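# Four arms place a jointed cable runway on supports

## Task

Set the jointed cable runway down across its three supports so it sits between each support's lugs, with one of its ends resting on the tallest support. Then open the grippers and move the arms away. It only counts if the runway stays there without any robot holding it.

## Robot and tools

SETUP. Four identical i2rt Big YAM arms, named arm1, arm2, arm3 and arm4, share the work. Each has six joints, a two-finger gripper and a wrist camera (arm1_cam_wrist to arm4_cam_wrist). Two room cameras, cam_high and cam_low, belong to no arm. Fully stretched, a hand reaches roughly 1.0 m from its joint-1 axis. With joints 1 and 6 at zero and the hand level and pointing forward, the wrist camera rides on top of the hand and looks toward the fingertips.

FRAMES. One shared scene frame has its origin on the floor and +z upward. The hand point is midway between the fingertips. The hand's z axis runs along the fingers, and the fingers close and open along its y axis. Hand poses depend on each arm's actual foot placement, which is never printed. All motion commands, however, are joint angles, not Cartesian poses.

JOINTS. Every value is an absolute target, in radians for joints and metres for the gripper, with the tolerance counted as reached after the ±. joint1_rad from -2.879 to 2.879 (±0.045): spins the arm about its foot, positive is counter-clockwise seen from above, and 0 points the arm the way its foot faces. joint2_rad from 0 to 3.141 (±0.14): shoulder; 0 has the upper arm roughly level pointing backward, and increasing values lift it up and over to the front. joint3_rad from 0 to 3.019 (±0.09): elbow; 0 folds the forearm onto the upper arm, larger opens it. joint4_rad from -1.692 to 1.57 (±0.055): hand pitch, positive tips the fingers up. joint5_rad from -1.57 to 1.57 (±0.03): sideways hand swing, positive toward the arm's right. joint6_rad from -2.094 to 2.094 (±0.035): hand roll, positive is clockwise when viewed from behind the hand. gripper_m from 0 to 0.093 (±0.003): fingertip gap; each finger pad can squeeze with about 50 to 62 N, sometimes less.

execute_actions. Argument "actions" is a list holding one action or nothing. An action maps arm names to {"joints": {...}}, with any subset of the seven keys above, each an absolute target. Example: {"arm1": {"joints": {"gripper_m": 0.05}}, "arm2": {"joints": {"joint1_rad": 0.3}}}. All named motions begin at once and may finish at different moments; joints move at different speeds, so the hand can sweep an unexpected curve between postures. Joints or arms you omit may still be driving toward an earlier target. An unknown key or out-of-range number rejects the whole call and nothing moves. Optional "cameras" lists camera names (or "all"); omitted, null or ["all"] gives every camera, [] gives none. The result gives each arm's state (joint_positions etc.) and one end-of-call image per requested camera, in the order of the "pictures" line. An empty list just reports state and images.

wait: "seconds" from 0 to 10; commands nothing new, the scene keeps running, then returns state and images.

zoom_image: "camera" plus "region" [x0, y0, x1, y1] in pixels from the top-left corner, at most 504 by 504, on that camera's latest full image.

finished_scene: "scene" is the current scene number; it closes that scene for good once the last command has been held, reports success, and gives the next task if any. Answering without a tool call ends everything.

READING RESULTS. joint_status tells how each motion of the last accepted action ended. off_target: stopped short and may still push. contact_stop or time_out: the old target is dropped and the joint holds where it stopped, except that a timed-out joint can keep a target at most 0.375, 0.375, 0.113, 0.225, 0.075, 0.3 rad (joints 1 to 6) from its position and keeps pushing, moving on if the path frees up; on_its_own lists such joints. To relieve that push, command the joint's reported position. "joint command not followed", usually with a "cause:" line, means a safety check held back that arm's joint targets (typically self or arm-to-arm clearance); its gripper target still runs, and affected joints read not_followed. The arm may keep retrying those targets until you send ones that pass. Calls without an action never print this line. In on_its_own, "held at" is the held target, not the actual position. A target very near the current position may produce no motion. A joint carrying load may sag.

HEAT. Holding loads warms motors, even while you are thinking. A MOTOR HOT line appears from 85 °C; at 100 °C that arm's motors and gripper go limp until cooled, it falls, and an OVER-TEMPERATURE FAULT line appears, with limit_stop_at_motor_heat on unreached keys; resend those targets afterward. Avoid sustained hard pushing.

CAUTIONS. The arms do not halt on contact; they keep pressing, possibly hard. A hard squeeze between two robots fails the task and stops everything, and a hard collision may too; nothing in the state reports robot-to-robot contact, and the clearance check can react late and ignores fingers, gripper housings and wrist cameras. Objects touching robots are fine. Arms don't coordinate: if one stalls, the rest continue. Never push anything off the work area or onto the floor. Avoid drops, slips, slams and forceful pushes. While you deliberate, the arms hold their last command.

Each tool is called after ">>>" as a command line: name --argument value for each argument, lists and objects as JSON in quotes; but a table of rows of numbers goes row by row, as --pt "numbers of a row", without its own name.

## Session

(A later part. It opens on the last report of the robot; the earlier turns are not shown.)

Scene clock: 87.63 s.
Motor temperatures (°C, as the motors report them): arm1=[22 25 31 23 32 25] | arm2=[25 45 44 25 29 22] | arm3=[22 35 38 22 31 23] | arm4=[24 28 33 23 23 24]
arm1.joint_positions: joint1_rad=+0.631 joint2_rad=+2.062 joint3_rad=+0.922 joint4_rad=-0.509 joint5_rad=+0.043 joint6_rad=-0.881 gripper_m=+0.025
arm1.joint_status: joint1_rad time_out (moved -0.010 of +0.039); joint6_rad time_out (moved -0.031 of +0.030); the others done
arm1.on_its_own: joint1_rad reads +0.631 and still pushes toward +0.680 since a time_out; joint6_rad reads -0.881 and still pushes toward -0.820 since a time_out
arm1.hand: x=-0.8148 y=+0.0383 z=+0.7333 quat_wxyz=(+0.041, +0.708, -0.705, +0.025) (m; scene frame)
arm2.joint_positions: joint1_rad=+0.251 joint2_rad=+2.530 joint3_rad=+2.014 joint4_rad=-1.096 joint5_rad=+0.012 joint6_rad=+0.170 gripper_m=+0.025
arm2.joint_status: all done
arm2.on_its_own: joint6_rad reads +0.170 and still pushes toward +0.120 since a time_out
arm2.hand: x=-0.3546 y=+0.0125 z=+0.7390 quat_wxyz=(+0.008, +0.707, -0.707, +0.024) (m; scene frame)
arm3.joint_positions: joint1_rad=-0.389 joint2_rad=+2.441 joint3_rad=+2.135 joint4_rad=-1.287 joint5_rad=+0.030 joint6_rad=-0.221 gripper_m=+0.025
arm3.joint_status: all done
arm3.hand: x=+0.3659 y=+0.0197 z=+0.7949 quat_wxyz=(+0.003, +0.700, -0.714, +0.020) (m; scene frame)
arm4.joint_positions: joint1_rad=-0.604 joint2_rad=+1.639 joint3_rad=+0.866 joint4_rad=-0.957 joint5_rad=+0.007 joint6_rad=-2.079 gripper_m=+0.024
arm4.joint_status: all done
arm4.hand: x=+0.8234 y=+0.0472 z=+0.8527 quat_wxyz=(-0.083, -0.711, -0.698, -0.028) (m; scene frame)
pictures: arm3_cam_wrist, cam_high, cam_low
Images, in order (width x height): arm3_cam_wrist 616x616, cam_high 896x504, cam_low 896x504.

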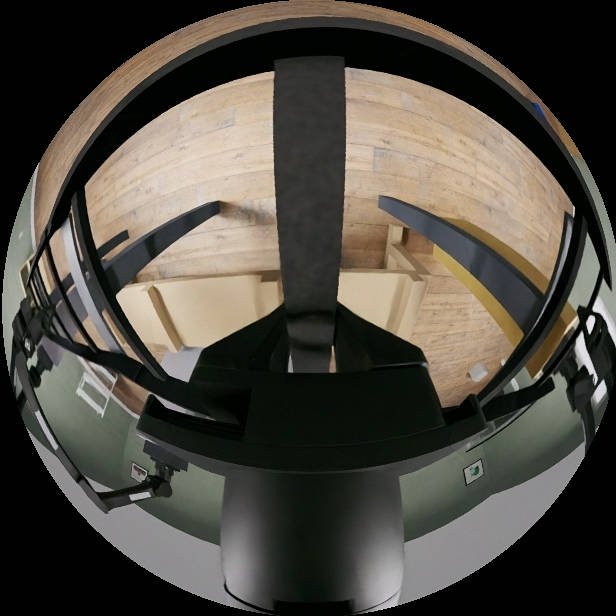

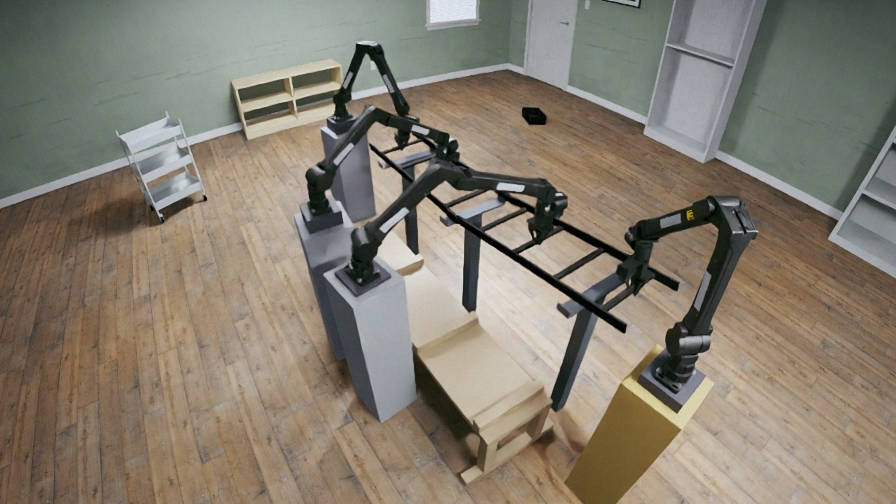

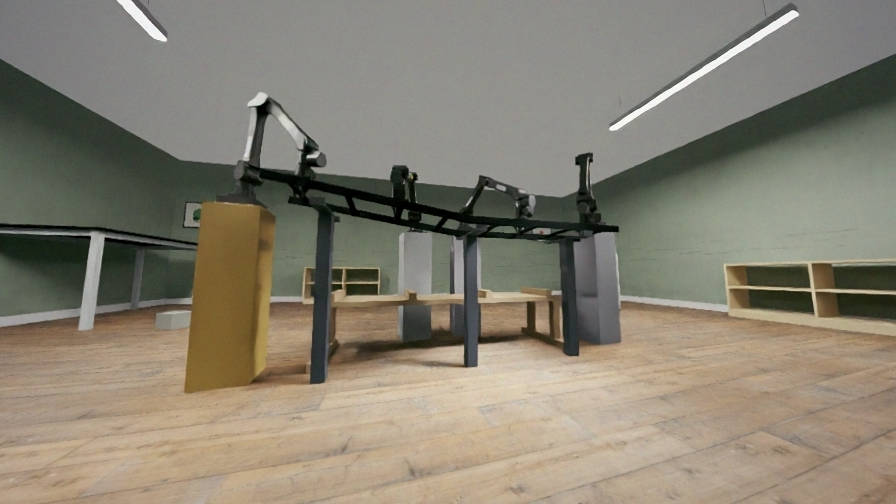

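>>> execute_actions --actions '[{"arm1":{"joints":{"joint1_rad":0.7,"joint2_rad":2.17,"joint3_rad":0.97,"joint4_rad":-0.4}},"arm2":{"joints":{"joint2_rad":2.52,"joint3_rad":2.1,"joint4_rad":-1.13}},"arm3":{"joints":{"joint2_rad":2.45,"joint3_rad":2.17,"joint4_rad":-1.28}},"arm4":{"joints":{"joint2_rad":1.68,"joint3_rad":0.92,"joint4_rad":-0.87}}}]' --cameras '["cam_high","cam_low"]'

>>> zoom_image --camera "cam_high" --region '[340,110,700,340]'

Scene clock: 94.47 s.
Motor temperatures (°C, as the motors report them): arm1=[22 25 30 23 32 25] | arm2=[25 45 42 25 28 22] | arm3=[22 35 36 22 30 23] | arm4=[24 28 33 23 23 24]
arm1.joint_positions: joint1_rad=+0.632 joint2_rad=+2.074 joint3_rad=+0.922 joint4_rad=-0.488 joint5_rad=+0.035 joint6_rad=-0.883 gripper_m=+0.025
arm1.joint_status: joint1_rad time_out (moved +0.000 of +0.069); joint4_rad time_out (moved +0.021 of +0.109); the others done
arm1.on_its_own: joint1_rad reads +0.632 and still pushes toward +0.700 since a time_out; joint4_rad reads -0.488 and still pushes toward -0.400 since a time_out; joint6_rad reads -0.883 and still pushes toward -0.820 since a time_out
arm1.hand: x=-0.8145 y=+0.0403 z=+0.7282 quat_wxyz=(+0.036, +0.708, -0.705, +0.022) (m; scene frame)
arm2.joint_positions: joint1_rad=+0.249 joint2_rad=+2.545 joint3_rad=+2.027 joint4_rad=-1.091 joint5_rad=+0.013 joint6_rad=+0.169 gripper_m=+0.025
arm2.joint_status: all done
arm2.on_its_own: joint6_rad reads +0.169 and still pushes toward +0.120 since a time_out
arm2.hand: x=-0.3540 y=+0.0150 z=+0.7330 quat_wxyz=(+0.007, +0.707, -0.707, +0.023) (m; scene frame)
arm3.joint_positions: joint1_rad=-0.394 joint2_rad=+2.469 joint3_rad=+2.135 joint4_rad=-1.249 joint5_rad=+0.011 joint6_rad=-0.229 gripper_m=+0.025
arm3.joint_status: all done
arm3.hand: x=+0.3674 y=+0.0238 z=+0.7753 quat_wxyz=(+0.004, +0.701, -0.713, +0.010) (m; scene frame)
arm4.joint_positions: joint1_rad=-0.622 joint2_rad=+1.732 joint3_rad=+0.855 joint4_rad=-0.876 joint5_rad=+0.008 joint6_rad=-2.080 gripper_m=+0.024
arm4.joint_status: all done
arm4.hand: x=+0.8277 y=+0.0520 z=+0.8163 quat_wxyz=(-0.095, -0.715, -0.691, -0.031) (m; scene frame)
pictures: cam_high, cam_low
Images, in order (width x height): cam_high 896x504, cam_low 896x504.

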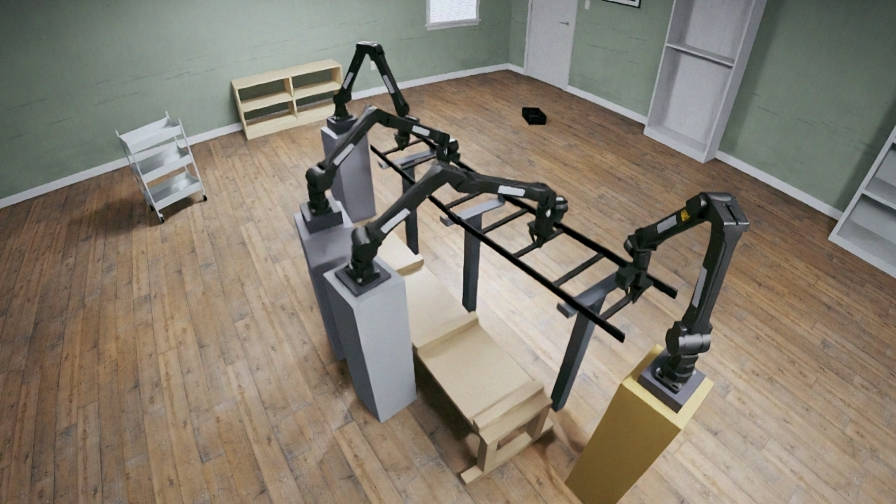

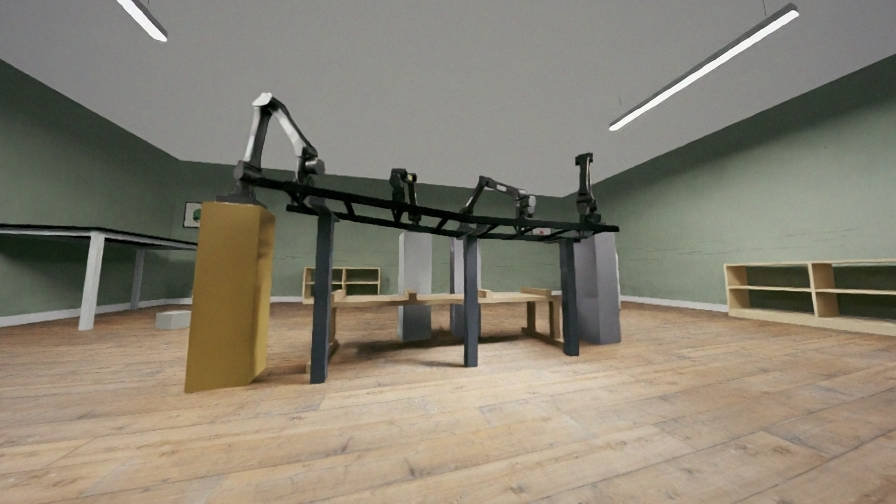

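Region (340, 110, 700, 340) of cam_high's 896x504 image, scaled by 1.400, with more detail than that image has; it fills the top 322 rows of this view, and the rest is white.

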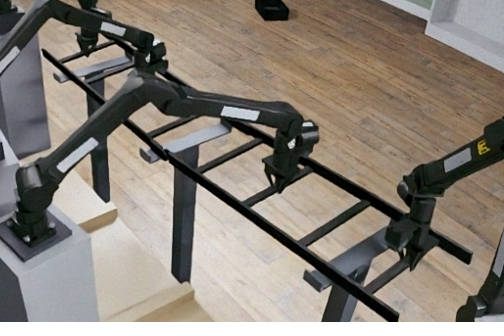

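>>> execute_actions --actions '[{"arm1":{"joints":{"gripper_m":0.09,"joint1_rad":0.632,"joint2_rad":2.06,"joint3_rad":0.922,"joint4_rad":-0.49,"joint6_rad":-0.883}},"arm2":{"joints":{"gripper_m":0.09,"joint1_rad":0.249,"joint2_rad":2.54,"joint3_rad":2.03,"joint4_rad":-1.09}},"arm3":{"joints":{"gripper_m":0.09,"joint1_rad":-0.394,"joint3_rad":2.135,"joint4_rad":-1.25}},"arm4":{"joints":{"gripper_m":0.07,"joint1_rad":-0.622,"joint2_rad":1.72,"joint3_rad":0.86}}}]' --cameras '[]'

>>> execute_actions --actions '[{"arm1":{"joints":{"joint2_rad":1.4,"joint4_rad":-0.9}},"arm2":{"joints":{"joint2_rad":1.7,"joint4_rad":-1.5}},"arm3":{"joints":{"joint2_rad":1.7,"joint4_rad":-1.6}},"arm4":{"joints":{"joint2_rad":1.1,"joint3_rad":1.1,"joint4_rad":-1.3}}}]'

>>> zoom_image --camera "cam_high" --region '[360,120,700,350]'

Scene clock: 104.90 s.
Motor temperatures (°C, as the motors report them): arm1=[22 24 30 23 32 25] | arm2=[25 43 42 24 27 22] | arm3=[22 34 35 22 28 23] | arm4=[24 28 32 23 23 24]
arm1.joint_positions: joint1_rad=+0.633 joint2_rad=+2.083 joint3_rad=+0.917 joint4_rad=-0.483 joint5_rad=+0.003 joint6_rad=-0.884 gripper_m=+0.090
arm1.joint_status: all done
arm1.hand: x=-0.8216 y=+0.0422 z=+0.7241 quat_wxyz=(+0.039, +0.709, -0.704, +0.006) (m; scene frame)
arm2.joint_positions: joint1_rad=+0.250 joint2_rad=+2.546 joint3_rad=+2.027 joint4_rad=-1.091 joint5_rad=+0.003 joint6_rad=+0.132 gripper_m=+0.090
arm2.joint_status: all done
arm2.on_its_own: joint6_rad moved -0.037 to your old target +0.120
arm2.hand: x=-0.3558 y=+0.0144 z=+0.7322 quat_wxyz=(+0.011, +0.720, -0.694, +0.021) (m; scene frame)
arm3.joint_positions: joint1_rad=-0.396 joint2_rad=+2.469 joint3_rad=+2.135 joint4_rad=-1.247 joint5_rad=+0.004 joint6_rad=-0.222 gripper_m=+0.090
arm3.joint_status: all done
arm3.hand: x=+0.3670 y=+0.0244 z=+0.7753 quat_wxyz=(+0.005, +0.698, -0.716, +0.006) (m; scene frame)
arm4.joint_positions: joint1_rad=-0.622 joint2_rad=+1.732 joint3_rad=+0.851 joint4_rad=-0.873 joint5_rad=+0.003 joint6_rad=-2.080 gripper_m=+0.070
arm4.joint_status: all done
arm4.hand: x=+0.8287 y=+0.0503 z=+0.8154 quat_wxyz=(-0.096, -0.716, -0.691, -0.029) (m; scene frame)
pictures: none
No camera images: the call's "cameras" was empty. Leave "cameras" out to get every camera's image.

Scene clock: 106.93 s.
Motor temperatures (°C, as the motors report them): arm1=[22 24 30 23 31 25] | arm2=[25 43 42 24 27 22] | arm3=[22 34 35 22 28 23] | arm4=[24 28 32 23 23 24]
arm1.joint_positions: joint1_rad=+0.633 joint2_rad=+1.403 joint3_rad=+0.915 joint4_rad=-0.894 joint5_rad=+0.003 joint6_rad=-0.884 gripper_m=+0.090
arm1.joint_status: all done
arm1.hand: x=-0.8160 y=+0.0521 z=+0.9875 quat_wxyz=(-0.094, +0.707, -0.701, +0.018) (m; scene frame)
arm2.joint_positions: joint1_rad=+0.250 joint2_rad=+1.710 joint3_rad=+2.026 joint4_rad=-1.490 joint5_rad=+0.003 joint6_rad=+0.132 gripper_m=+0.090
arm2.joint_status: all done
arm2.hand: x=-0.3419 y=-0.0764 z=+1.2695 quat_wxyz=(-0.117, +0.707, -0.680, -0.154) (m; scene frame)
arm3.joint_positions: joint1_rad=-0.396 joint2_rad=+1.716 joint3_rad=+2.130 joint4_rad=-1.590 joint5_rad=+0.004 joint6_rad=-0.222 gripper_m=+0.090
arm3.joint_status: all done
arm3.hand: x=+0.3350 y=-0.1001 z=+1.2561 quat_wxyz=(-0.167, +0.685, -0.703, -0.100) (m; scene frame)
arm4.joint_positions: joint1_rad=-0.622 joint2_rad=+1.088 joint3_rad=+1.079 joint4_rad=-1.287 joint5_rad=+0.002 joint6_rad=-2.080 gripper_m=+0.070
arm4.joint_status: all done
arm4.hand: x=+0.8175 y=+0.0555 z=+1.1155 quat_wxyz=(+0.125, -0.713, -0.689, +0.030) (m; scene frame)
pictures: arm1_cam_wrist, arm2_cam_wrist, arm3_cam_wrist, arm4_cam_wrist, cam_high, cam_low
Images, in order (width x height): arm1_cam_wrist 616x616, arm2_cam_wrist 616x616, arm3_cam_wrist 616x616, arm4_cam_wrist 616x616, cam_high 896x504, cam_low 896x504.

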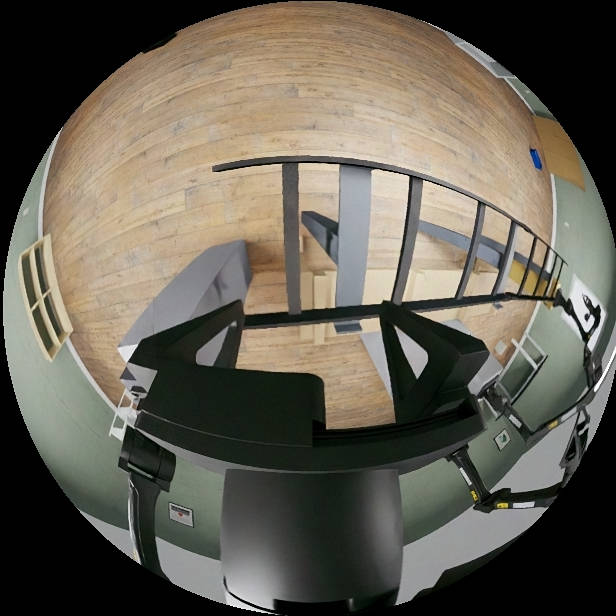

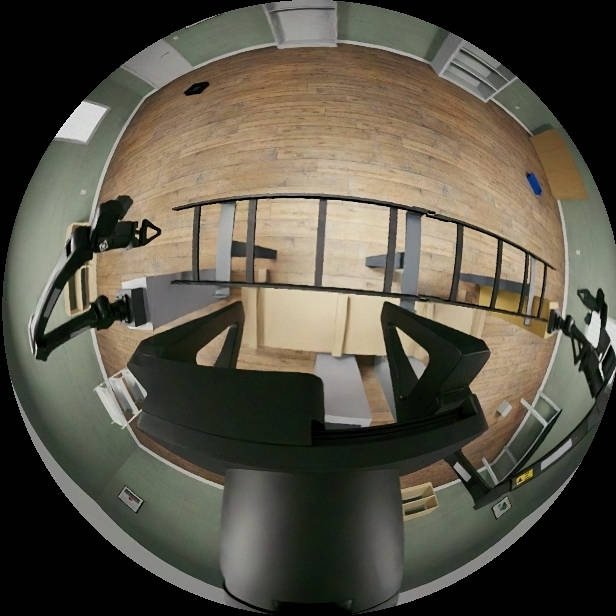

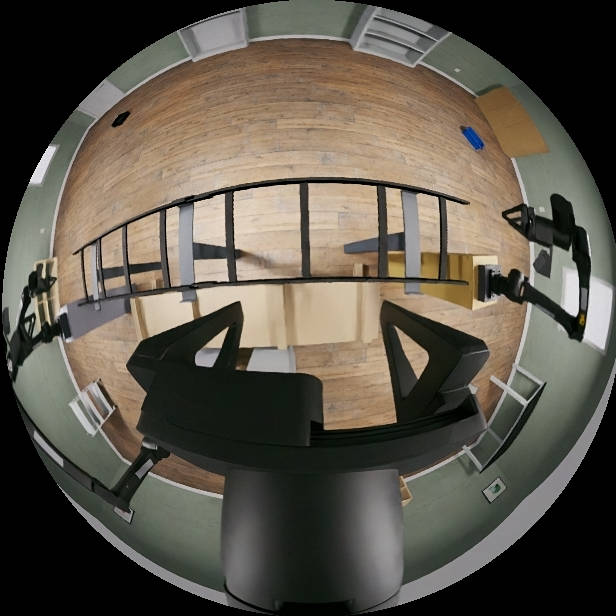

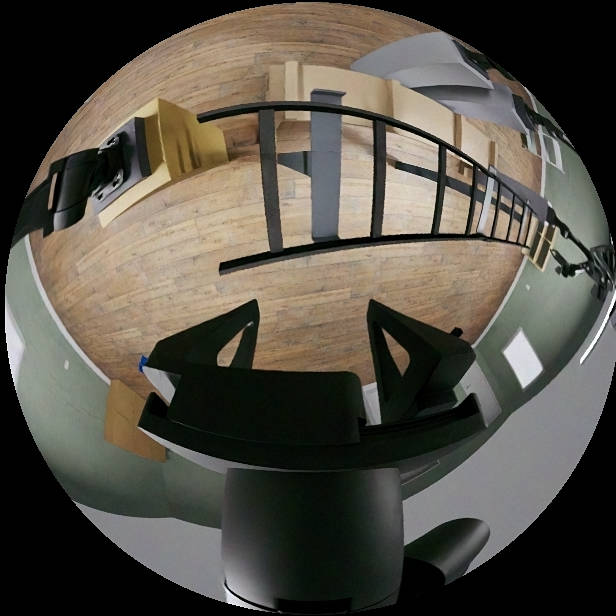

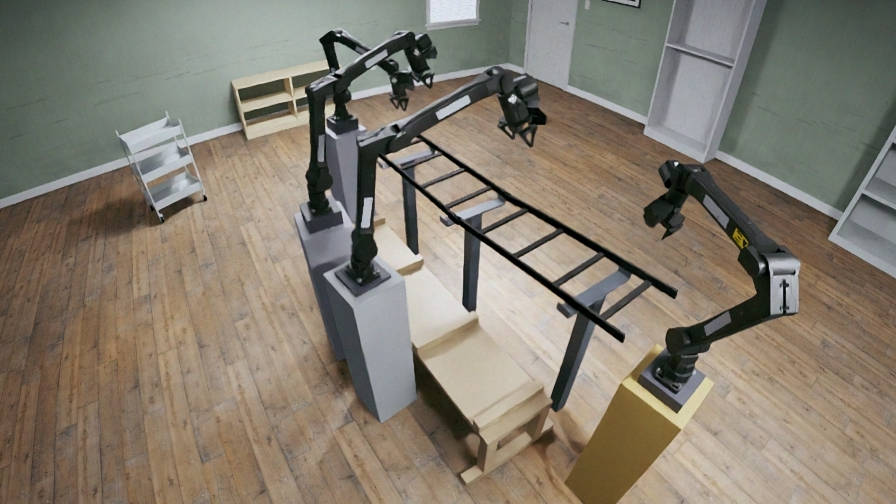

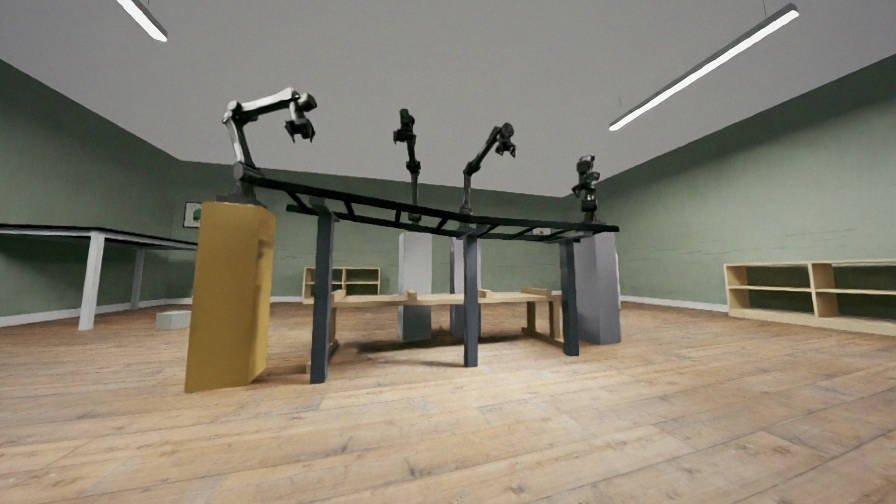

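Region (360, 120, 700, 350) of cam_high's 896x504 image, scaled by 1.482, with more detail than that image has; it fills the top 341 rows of this view, and the rest is white.

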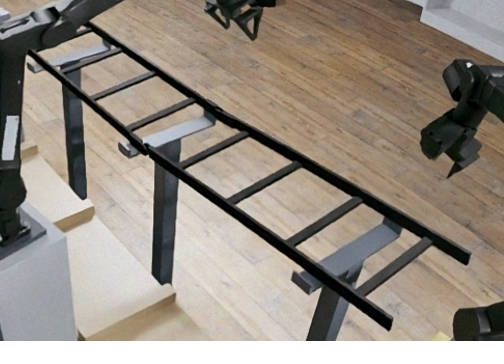

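>>> execute_actions --actions '[{"arm2":{"joints":{"joint2_rad":2.53,"joint4_rad":-1.09,"joint6_rad":0.17}},"arm3":{"joints":{"joint2_rad":2.455,"joint4_rad":-1.25}}}]' --cameras '[]'

>>> execute_actions --actions '[{"arm2":{"joints":{"gripper_m":0}},"arm3":{"joints":{"gripper_m":0}}}]' --cameras '[]'

>>> execute_actions --actions '[{"arm2":{"joints":{"joint2_rad":2.45,"joint3_rad":1.89,"joint4_rad":-1.03,"joint1_rad":0.26}},"arm3":{"joints":{"joint2_rad":2.375,"joint3_rad":2.0,"joint4_rad":-1.2,"joint1_rad":-0.41}}}]' --cameras '["cam_high","arm4_cam_wrist","arm1_cam_wrist"]'

Scene clock: 114.70 s.
Motor temperatures (°C, as the motors report them): arm1=[22 24 30 23 30 25] | arm2=[25 41 40 24 26 22] | arm3=[22 33 34 22 27 23] | arm4=[24 27 32 23 22 24]
arm1.joint_positions: joint1_rad=+0.633 joint2_rad=+1.403 joint3_rad=+0.915 joint4_rad=-0.894 joint5_rad=+0.003 joint6_rad=-0.884 gripper_m=+0.090
arm1.joint_status: not commanded
arm1.hand: x=-0.8160 y=+0.0521 z=+0.9875 quat_wxyz=(-0.094, +0.707, -0.701, +0.018) (m; scene frame)
arm2.joint_positions: joint1_rad=+0.250 joint2_rad=+2.537 joint3_rad=+2.005 joint4_rad=-1.099 joint5_rad=+0.003 joint6_rad=+0.158 gripper_m=+0.090
arm2.joint_status: all done
arm2.hand: x=-0.3543 y=+0.0055 z=+0.7314 quat_wxyz=(+0.017, +0.711, -0.703, +0.029) (m; scene frame)
arm3.joint_positions: joint1_rad=-0.396 joint2_rad=+2.456 joint3_rad=+2.113 joint4_rad=-1.257 joint5_rad=+0.001 joint6_rad=-0.221 gripper_m=+0.090
arm3.joint_status: all done
arm3.hand: x=+0.3648 y=+0.0163 z=+0.7768 quat_wxyz=(+0.014, +0.698, -0.716, +0.010) (m; scene frame)
arm4.joint_positions: joint1_rad=-0.622 joint2_rad=+1.088 joint3_rad=+1.079 joint4_rad=-1.287 joint5_rad=+0.002 joint6_rad=-2.080 gripper_m=+0.070
arm4.joint_status: not commanded
arm4.hand: x=+0.8175 y=+0.0555 z=+1.1155 quat_wxyz=(+0.125, -0.713, -0.689, +0.030) (m; scene frame)
pictures: none
No camera images: the call's "cameras" was empty. Leave "cameras" out to get every camera's image.

Scene clock: 115.40 s.
Motor temperatures (°C, as the motors report them): arm1=[22 24 30 23 30 25] | arm2=[25 41 40 24 26 22] | arm3=[22 33 34 22 27 23] | arm4=[24 27 32 23 22 24]
arm1.joint_positions: joint1_rad=+0.633 joint2_rad=+1.403 joint3_rad=+0.915 joint4_rad=-0.894 joint5_rad=+0.003 joint6_rad=-0.884 gripper_m=+0.090
arm1.joint_status: not commanded
arm1.hand: x=-0.8160 y=+0.0521 z=+0.9875 quat_wxyz=(-0.094, +0.707, -0.701, +0.018) (m; scene frame)
arm2.joint_positions: joint1_rad=+0.250 joint2_rad=+2.537 joint3_rad=+2.005 joint4_rad=-1.099 joint5_rad=+0.001 joint6_rad=+0.167 gripper_m=+0.025
arm2.joint_status: gripper_m off_target (ended at +0.025, target +0.000)
arm2.hand: x=-0.3548 y=+0.0056 z=+0.7313 quat_wxyz=(+0.018, +0.708, -0.706, +0.028) (m; scene frame)
arm3.joint_positions: joint1_rad=-0.398 joint2_rad=+2.457 joint3_rad=+2.113 joint4_rad=-1.254 joint5_rad=+0.010 joint6_rad=-0.223 gripper_m=+0.025
arm3.joint_status: gripper_m off_target (ended at +0.025, target +0.000)
arm3.hand: x=+0.3681 y=+0.0161 z=+0.7763 quat_wxyz=(+0.010, +0.697, -0.717, +0.013) (m; scene frame)
arm4.joint_positions: joint1_rad=-0.622 joint2_rad=+1.088 joint3_rad=+1.079 joint4_rad=-1.287 joint5_rad=+0.002 joint6_rad=-2.080 gripper_m=+0.070
arm4.joint_status: not commanded
arm4.hand: x=+0.8175 y=+0.0555 z=+1.1155 quat_wxyz=(+0.125, -0.713, -0.689, +0.030) (m; scene frame)
pictures: none
No camera images: the call's "cameras" was empty. Leave "cameras" out to get every camera's image.

Scene clock: 116.17 s.
Motor temperatures (°C, as the motors report them): arm1=[22 24 30 23 30 25] | arm2=[25 41 40 24 26 22] | arm3=[22 33 34 22 27 23] | arm4=[24 27 32 23 22 24]
arm1.joint_positions: joint1_rad=+0.633 joint2_rad=+1.403 joint3_rad=+0.915 joint4_rad=-0.894 joint5_rad=+0.003 joint6_rad=-0.884 gripper_m=+0.090
arm1.joint_status: not commanded
arm1.hand: x=-0.8160 y=+0.0521 z=+0.9875 quat_wxyz=(-0.094, +0.707, -0.701, +0.018) (m; scene frame)
arm2.joint_positions: joint1_rad=+0.250 joint2_rad=+2.496 joint3_rad=+1.921 joint4_rad=-0.996 joint5_rad=+0.001 joint6_rad=+0.170 gripper_m=+0.025
arm2.joint_status: all done
arm2.hand: x=-0.3547 y=+0.0048 z=+0.7311 quat_wxyz=(+0.001, +0.707, -0.707, +0.004) (m; scene frame)
arm3.joint_positions: joint1_rad=-0.398 joint2_rad=+2.415 joint3_rad=+2.031 joint4_rad=-1.163 joint5_rad=+0.010 joint6_rad=-0.222 gripper_m=+0.025
arm3.joint_status: all done
arm3.hand: x=+0.3679 y=+0.0152 z=+0.7759 quat_wxyz=(-0.011, +0.697, -0.717, +0.000) (m; scene frame)
arm4.joint_positions: joint1_rad=-0.622 joint2_rad=+1.088 joint3_rad=+1.079 joint4_rad=-1.287 joint5_rad=+0.002 joint6_rad=-2.080 gripper_m=+0.070
arm4.joint_status: not commanded
arm4.hand: x=+0.8175 y=+0.0555 z=+1.1155 quat_wxyz=(+0.125, -0.713, -0.689, +0.030) (m; scene frame)
pictures: arm1_cam_wrist, arm4_cam_wrist, cam_high
Images, in order (width x height): arm1_cam_wrist 616x616, arm4_cam_wrist 616x616, cam_high 896x504.

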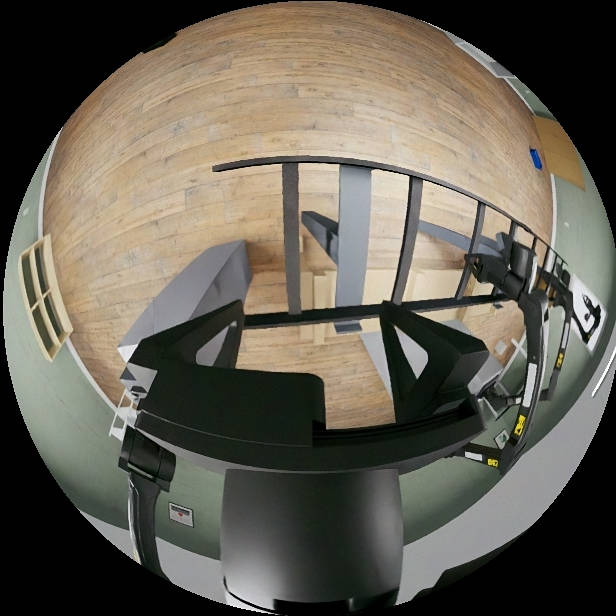

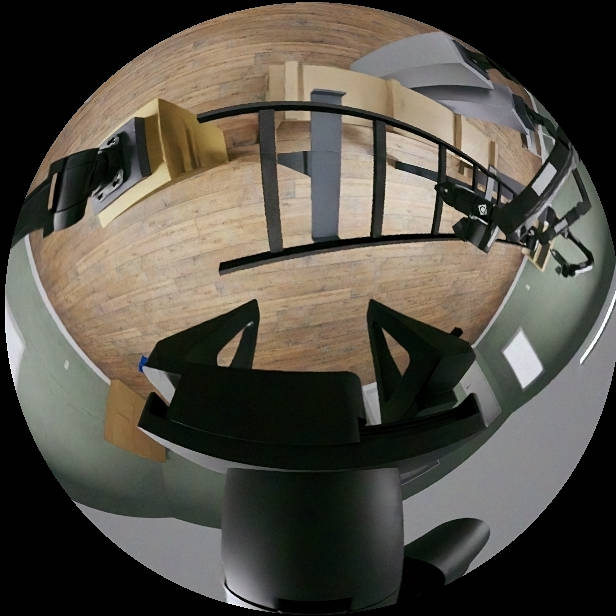

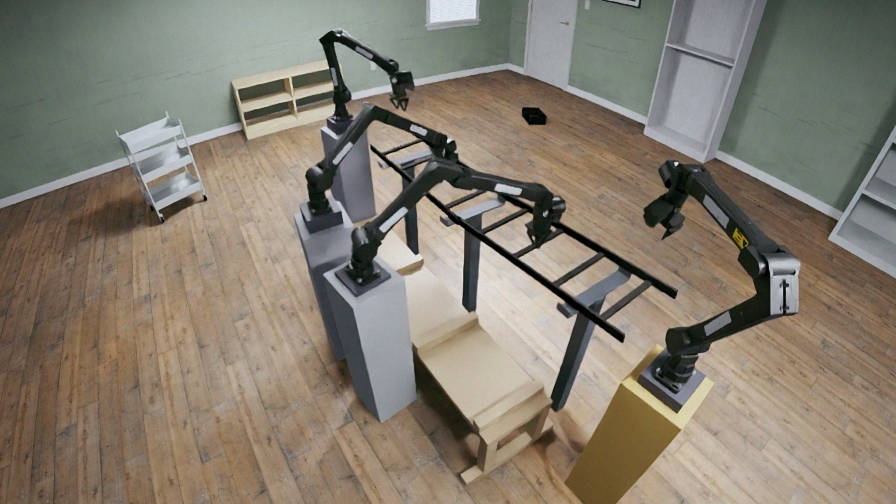

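Friction; pull harder with some lift.

>>> execute_actions --actions '[{"arm2":{"joints":{"joint2_rad":2.3,"joint3_rad":1.8,"joint4_rad":-1.08}},"arm3":{"joints":{"joint2_rad":2.23,"joint3_rad":1.91,"joint4_rad":-1.25}}}]' --cameras '["arm4_cam_wrist","arm1_cam_wrist"]'

Scene clock: 123.17 s.
Motor temperatures (°C, as the motors report them): arm1=[22 24 30 23 29 25] | arm2=[25 42 38 24 26 22] | arm3=[22 34 32 22 27 23] | arm4=[24 27 32 23 22 24]
arm1.joint_positions: joint1_rad=+0.633 joint2_rad=+1.403 joint3_rad=+0.915 joint4_rad=-0.894 joint5_rad=+0.003 joint6_rad=-0.884 gripper_m=+0.090
arm1.joint_status: not commanded
arm1.hand: x=-0.8160 y=+0.0521 z=+0.9875 quat_wxyz=(-0.094, +0.707, -0.701, +0.018) (m; scene frame)
arm2.joint_positions: joint1_rad=+0.262 joint2_rad=+2.456 joint3_rad=+1.814 joint4_rad=-0.982 joint5_rad=-0.001 joint6_rad=+0.181 gripper_m=+0.025
arm2.joint_status: joint2_rad time_out (moved -0.040 of -0.196); joint4_rad time_out (moved +0.014 of -0.084); the others done
arm2.on_its_own: joint2_rad reads +2.456 and still pushes toward +2.300 since a time_out; joint4_rad reads -0.982 and still pushes toward -1.080 since a time_out
arm2.hand: x=-0.3572 y=-0.0308 z=+0.7246 quat_wxyz=(+0.016, +0.707, -0.706, +0.025) (m; scene frame)
arm3.joint_positions: joint1_rad=-0.406 joint2_rad=+2.374 joint3_rad=+1.928 joint4_rad=-1.156 joint5_rad=+0.014 joint6_rad=-0.225 gripper_m=+0.025
arm3.joint_status: joint2_rad time_out (moved -0.041 of -0.185); joint4_rad time_out (moved +0.006 of -0.087); the others done
arm3.on_its_own: joint2_rad reads +2.374 and still pushes toward +2.230 since a time_out; joint4_rad reads -1.156 and still pushes toward -1.250 since a time_out
arm3.hand: x=+0.3657 y=-0.0173 z=+0.7675 quat_wxyz=(+0.012, +0.695, -0.718, +0.016) (m; scene frame)
arm4.joint_positions: joint1_rad=-0.622 joint2_rad=+1.088 joint3_rad=+1.079 joint4_rad=-1.287 joint5_rad=+0.002 joint6_rad=-2.080 gripper_m=+0.070
arm4.joint_status: not commanded
arm4.hand: x=+0.8175 y=+0.0555 z=+1.1155 quat_wxyz=(+0.125, -0.713, -0.689, +0.030) (m; scene frame)
pictures: arm1_cam_wrist, arm4_cam_wrist
Images, in order (width x height): arm1_cam_wrist 616x616, arm4_cam_wrist 616x616.

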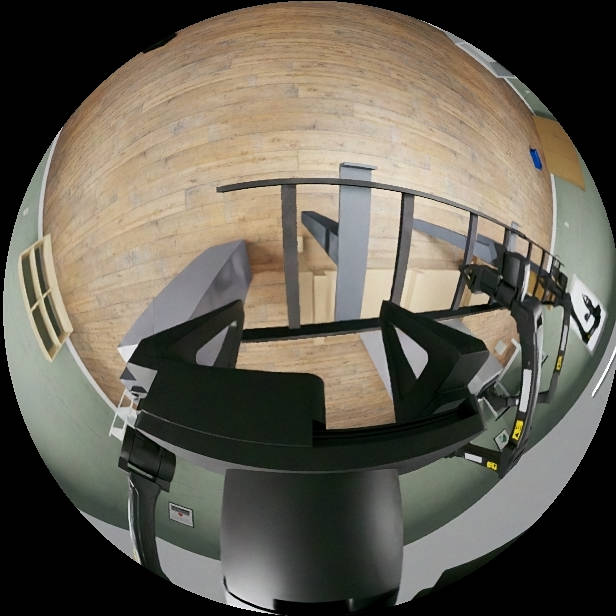

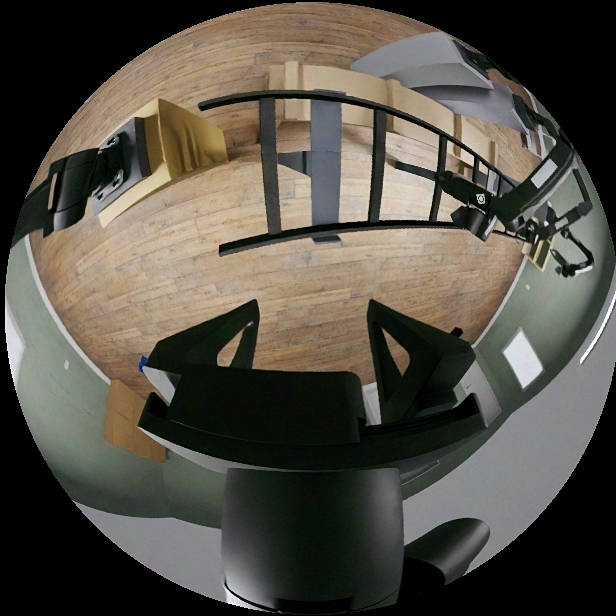

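>>> execute_actions --actions '[{"arm2":{"joints":{"gripper_m":0.09}},"arm3":{"joints":{"gripper_m":0.09}}}]' --cameras '[]'

>>> execute_actions --actions '[{"arm2":{"joints":{"joint2_rad":1.7,"joint4_rad":-1.5}},"arm3":{"joints":{"joint2_rad":1.7,"joint4_rad":-1.6}}}]' --cameras '["cam_high"]'

>>> zoom_image --camera "cam_high" --region '[360,120,700,350]'

Scene clock: 132.63 s.
Motor temperatures (°C, as the motors report them): arm1=[22 24 31 23 29 25] | arm2=[25 45 37 25 25 22] | arm3=[22 36 32 23 27 23] | arm4=[24 27 32 23 22 24]
arm1.joint_positions: joint1_rad=+0.633 joint2_rad=+1.403 joint3_rad=+0.915 joint4_rad=-0.894 joint5_rad=+0.003 joint6_rad=-0.884 gripper_m=+0.090
arm1.joint_status: not commanded
arm1.hand: x=-0.8160 y=+0.0521 z=+0.9875 quat_wxyz=(-0.094, +0.707, -0.701, +0.018) (m; scene frame)
arm2.joint_positions: joint1_rad=+0.262 joint2_rad=+2.290 joint3_rad=+1.786 joint4_rad=-1.070 joint5_rad=-0.001 joint6_rad=+0.180 gripper_m=+0.090
arm2.joint_status: all done
arm2.on_its_own: joint2_rad moved -0.166 to your old target +2.300; joint4_rad moved -0.089 to your old target -1.080
arm2.hand: x=-0.3585 y=-0.0252 z=+0.8213 quat_wxyz=(+0.002, +0.708, -0.706, +0.005) (m; scene frame)
arm3.joint_positions: joint1_rad=-0.406 joint2_rad=+2.231 joint3_rad=+1.900 joint4_rad=-1.239 joint5_rad=+0.004 joint6_rad=-0.222 gripper_m=+0.090
arm3.joint_status: all done
arm3.on_its_own: joint2_rad moved -0.143 to your old target +2.230; joint4_rad moved -0.082 to your old target -1.250
arm3.hand: x=+0.3618 y=-0.0251 z=+0.8513 quat_wxyz=(+0.000, +0.694, -0.720, +0.003) (m; scene frame)
arm4.joint_positions: joint1_rad=-0.622 joint2_rad=+1.088 joint3_rad=+1.079 joint4_rad=-1.287 joint5_rad=+0.002 joint6_rad=-2.080 gripper_m=+0.070
arm4.joint_status: not commanded
arm4.hand: x=+0.8175 y=+0.0555 z=+1.1155 quat_wxyz=(+0.125, -0.713, -0.689, +0.030) (m; scene frame)
pictures: none
No camera images: the call's "cameras" was empty. Leave "cameras" out to get every camera's image.

Scene clock: 134.43 s.
Motor temperatures (°C, as the motors report them): arm1=[22 24 31 23 28 25] | arm2=[25 44 37 24 25 22] | arm3=[22 36 32 23 27 23] | arm4=[24 27 32 23 22 24]
arm1.joint_positions: joint1_rad=+0.633 joint2_rad=+1.403 joint3_rad=+0.915 joint4_rad=-0.894 joint5_rad=+0.003 joint6_rad=-0.884 gripper_m=+0.090
arm1.joint_status: not commanded
arm1.hand: x=-0.8160 y=+0.0521 z=+0.9875 quat_wxyz=(-0.094, +0.707, -0.701, +0.018) (m; scene frame)
arm2.joint_positions: joint1_rad=+0.262 joint2_rad=+1.708 joint3_rad=+1.786 joint4_rad=-1.491 joint5_rad=-0.001 joint6_rad=+0.180 gripper_m=+0.090
arm2.joint_status: all done
arm2.hand: x=-0.3426 y=-0.1172 z=+1.1648 quat_wxyz=(-0.043, +0.706, -0.704, -0.061) (m; scene frame)
arm3.joint_positions: joint1_rad=-0.406 joint2_rad=+1.718 joint3_rad=+1.899 joint4_rad=-1.591 joint5_rad=+0.004 joint6_rad=-0.222 gripper_m=+0.090
arm3.joint_status: all done
arm3.hand: x=+0.3338 y=-0.1298 z=+1.1549 quat_wxyz=(-0.068, +0.692, -0.718, -0.038) (m; scene frame)
arm4.joint_positions: joint1_rad=-0.622 joint2_rad=+1.088 joint3_rad=+1.079 joint4_rad=-1.287 joint5_rad=+0.002 joint6_rad=-2.080 gripper_m=+0.070
arm4.joint_status: not commanded
arm4.hand: x=+0.8175 y=+0.0555 z=+1.1155 quat_wxyz=(+0.125, -0.713, -0.689, +0.030) (m; scene frame)
pictures: cam_high
Images, in order (width x height): cam_high 896x504.

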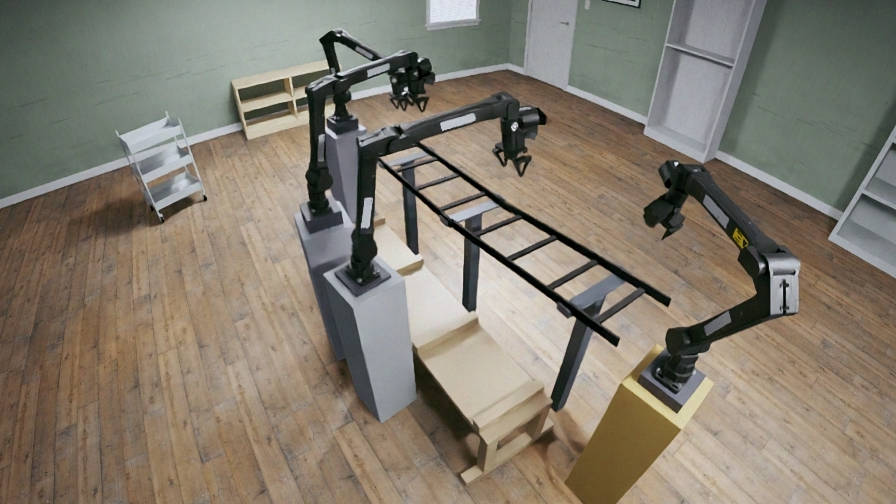

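Region (360, 120, 700, 350) of cam_high's 896x504 image, scaled by 1.482, with more detail than that image has; it fills the top 341 rows of this view, and the rest is white.

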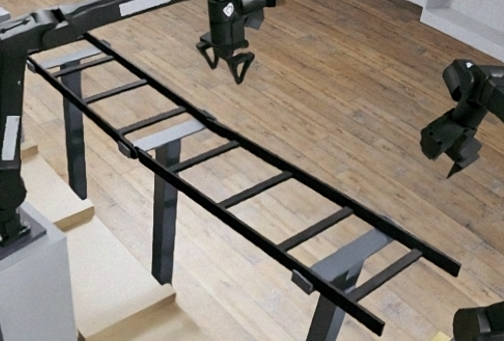

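>>> finished_scene --scene 2

The scene is finished: the task was done.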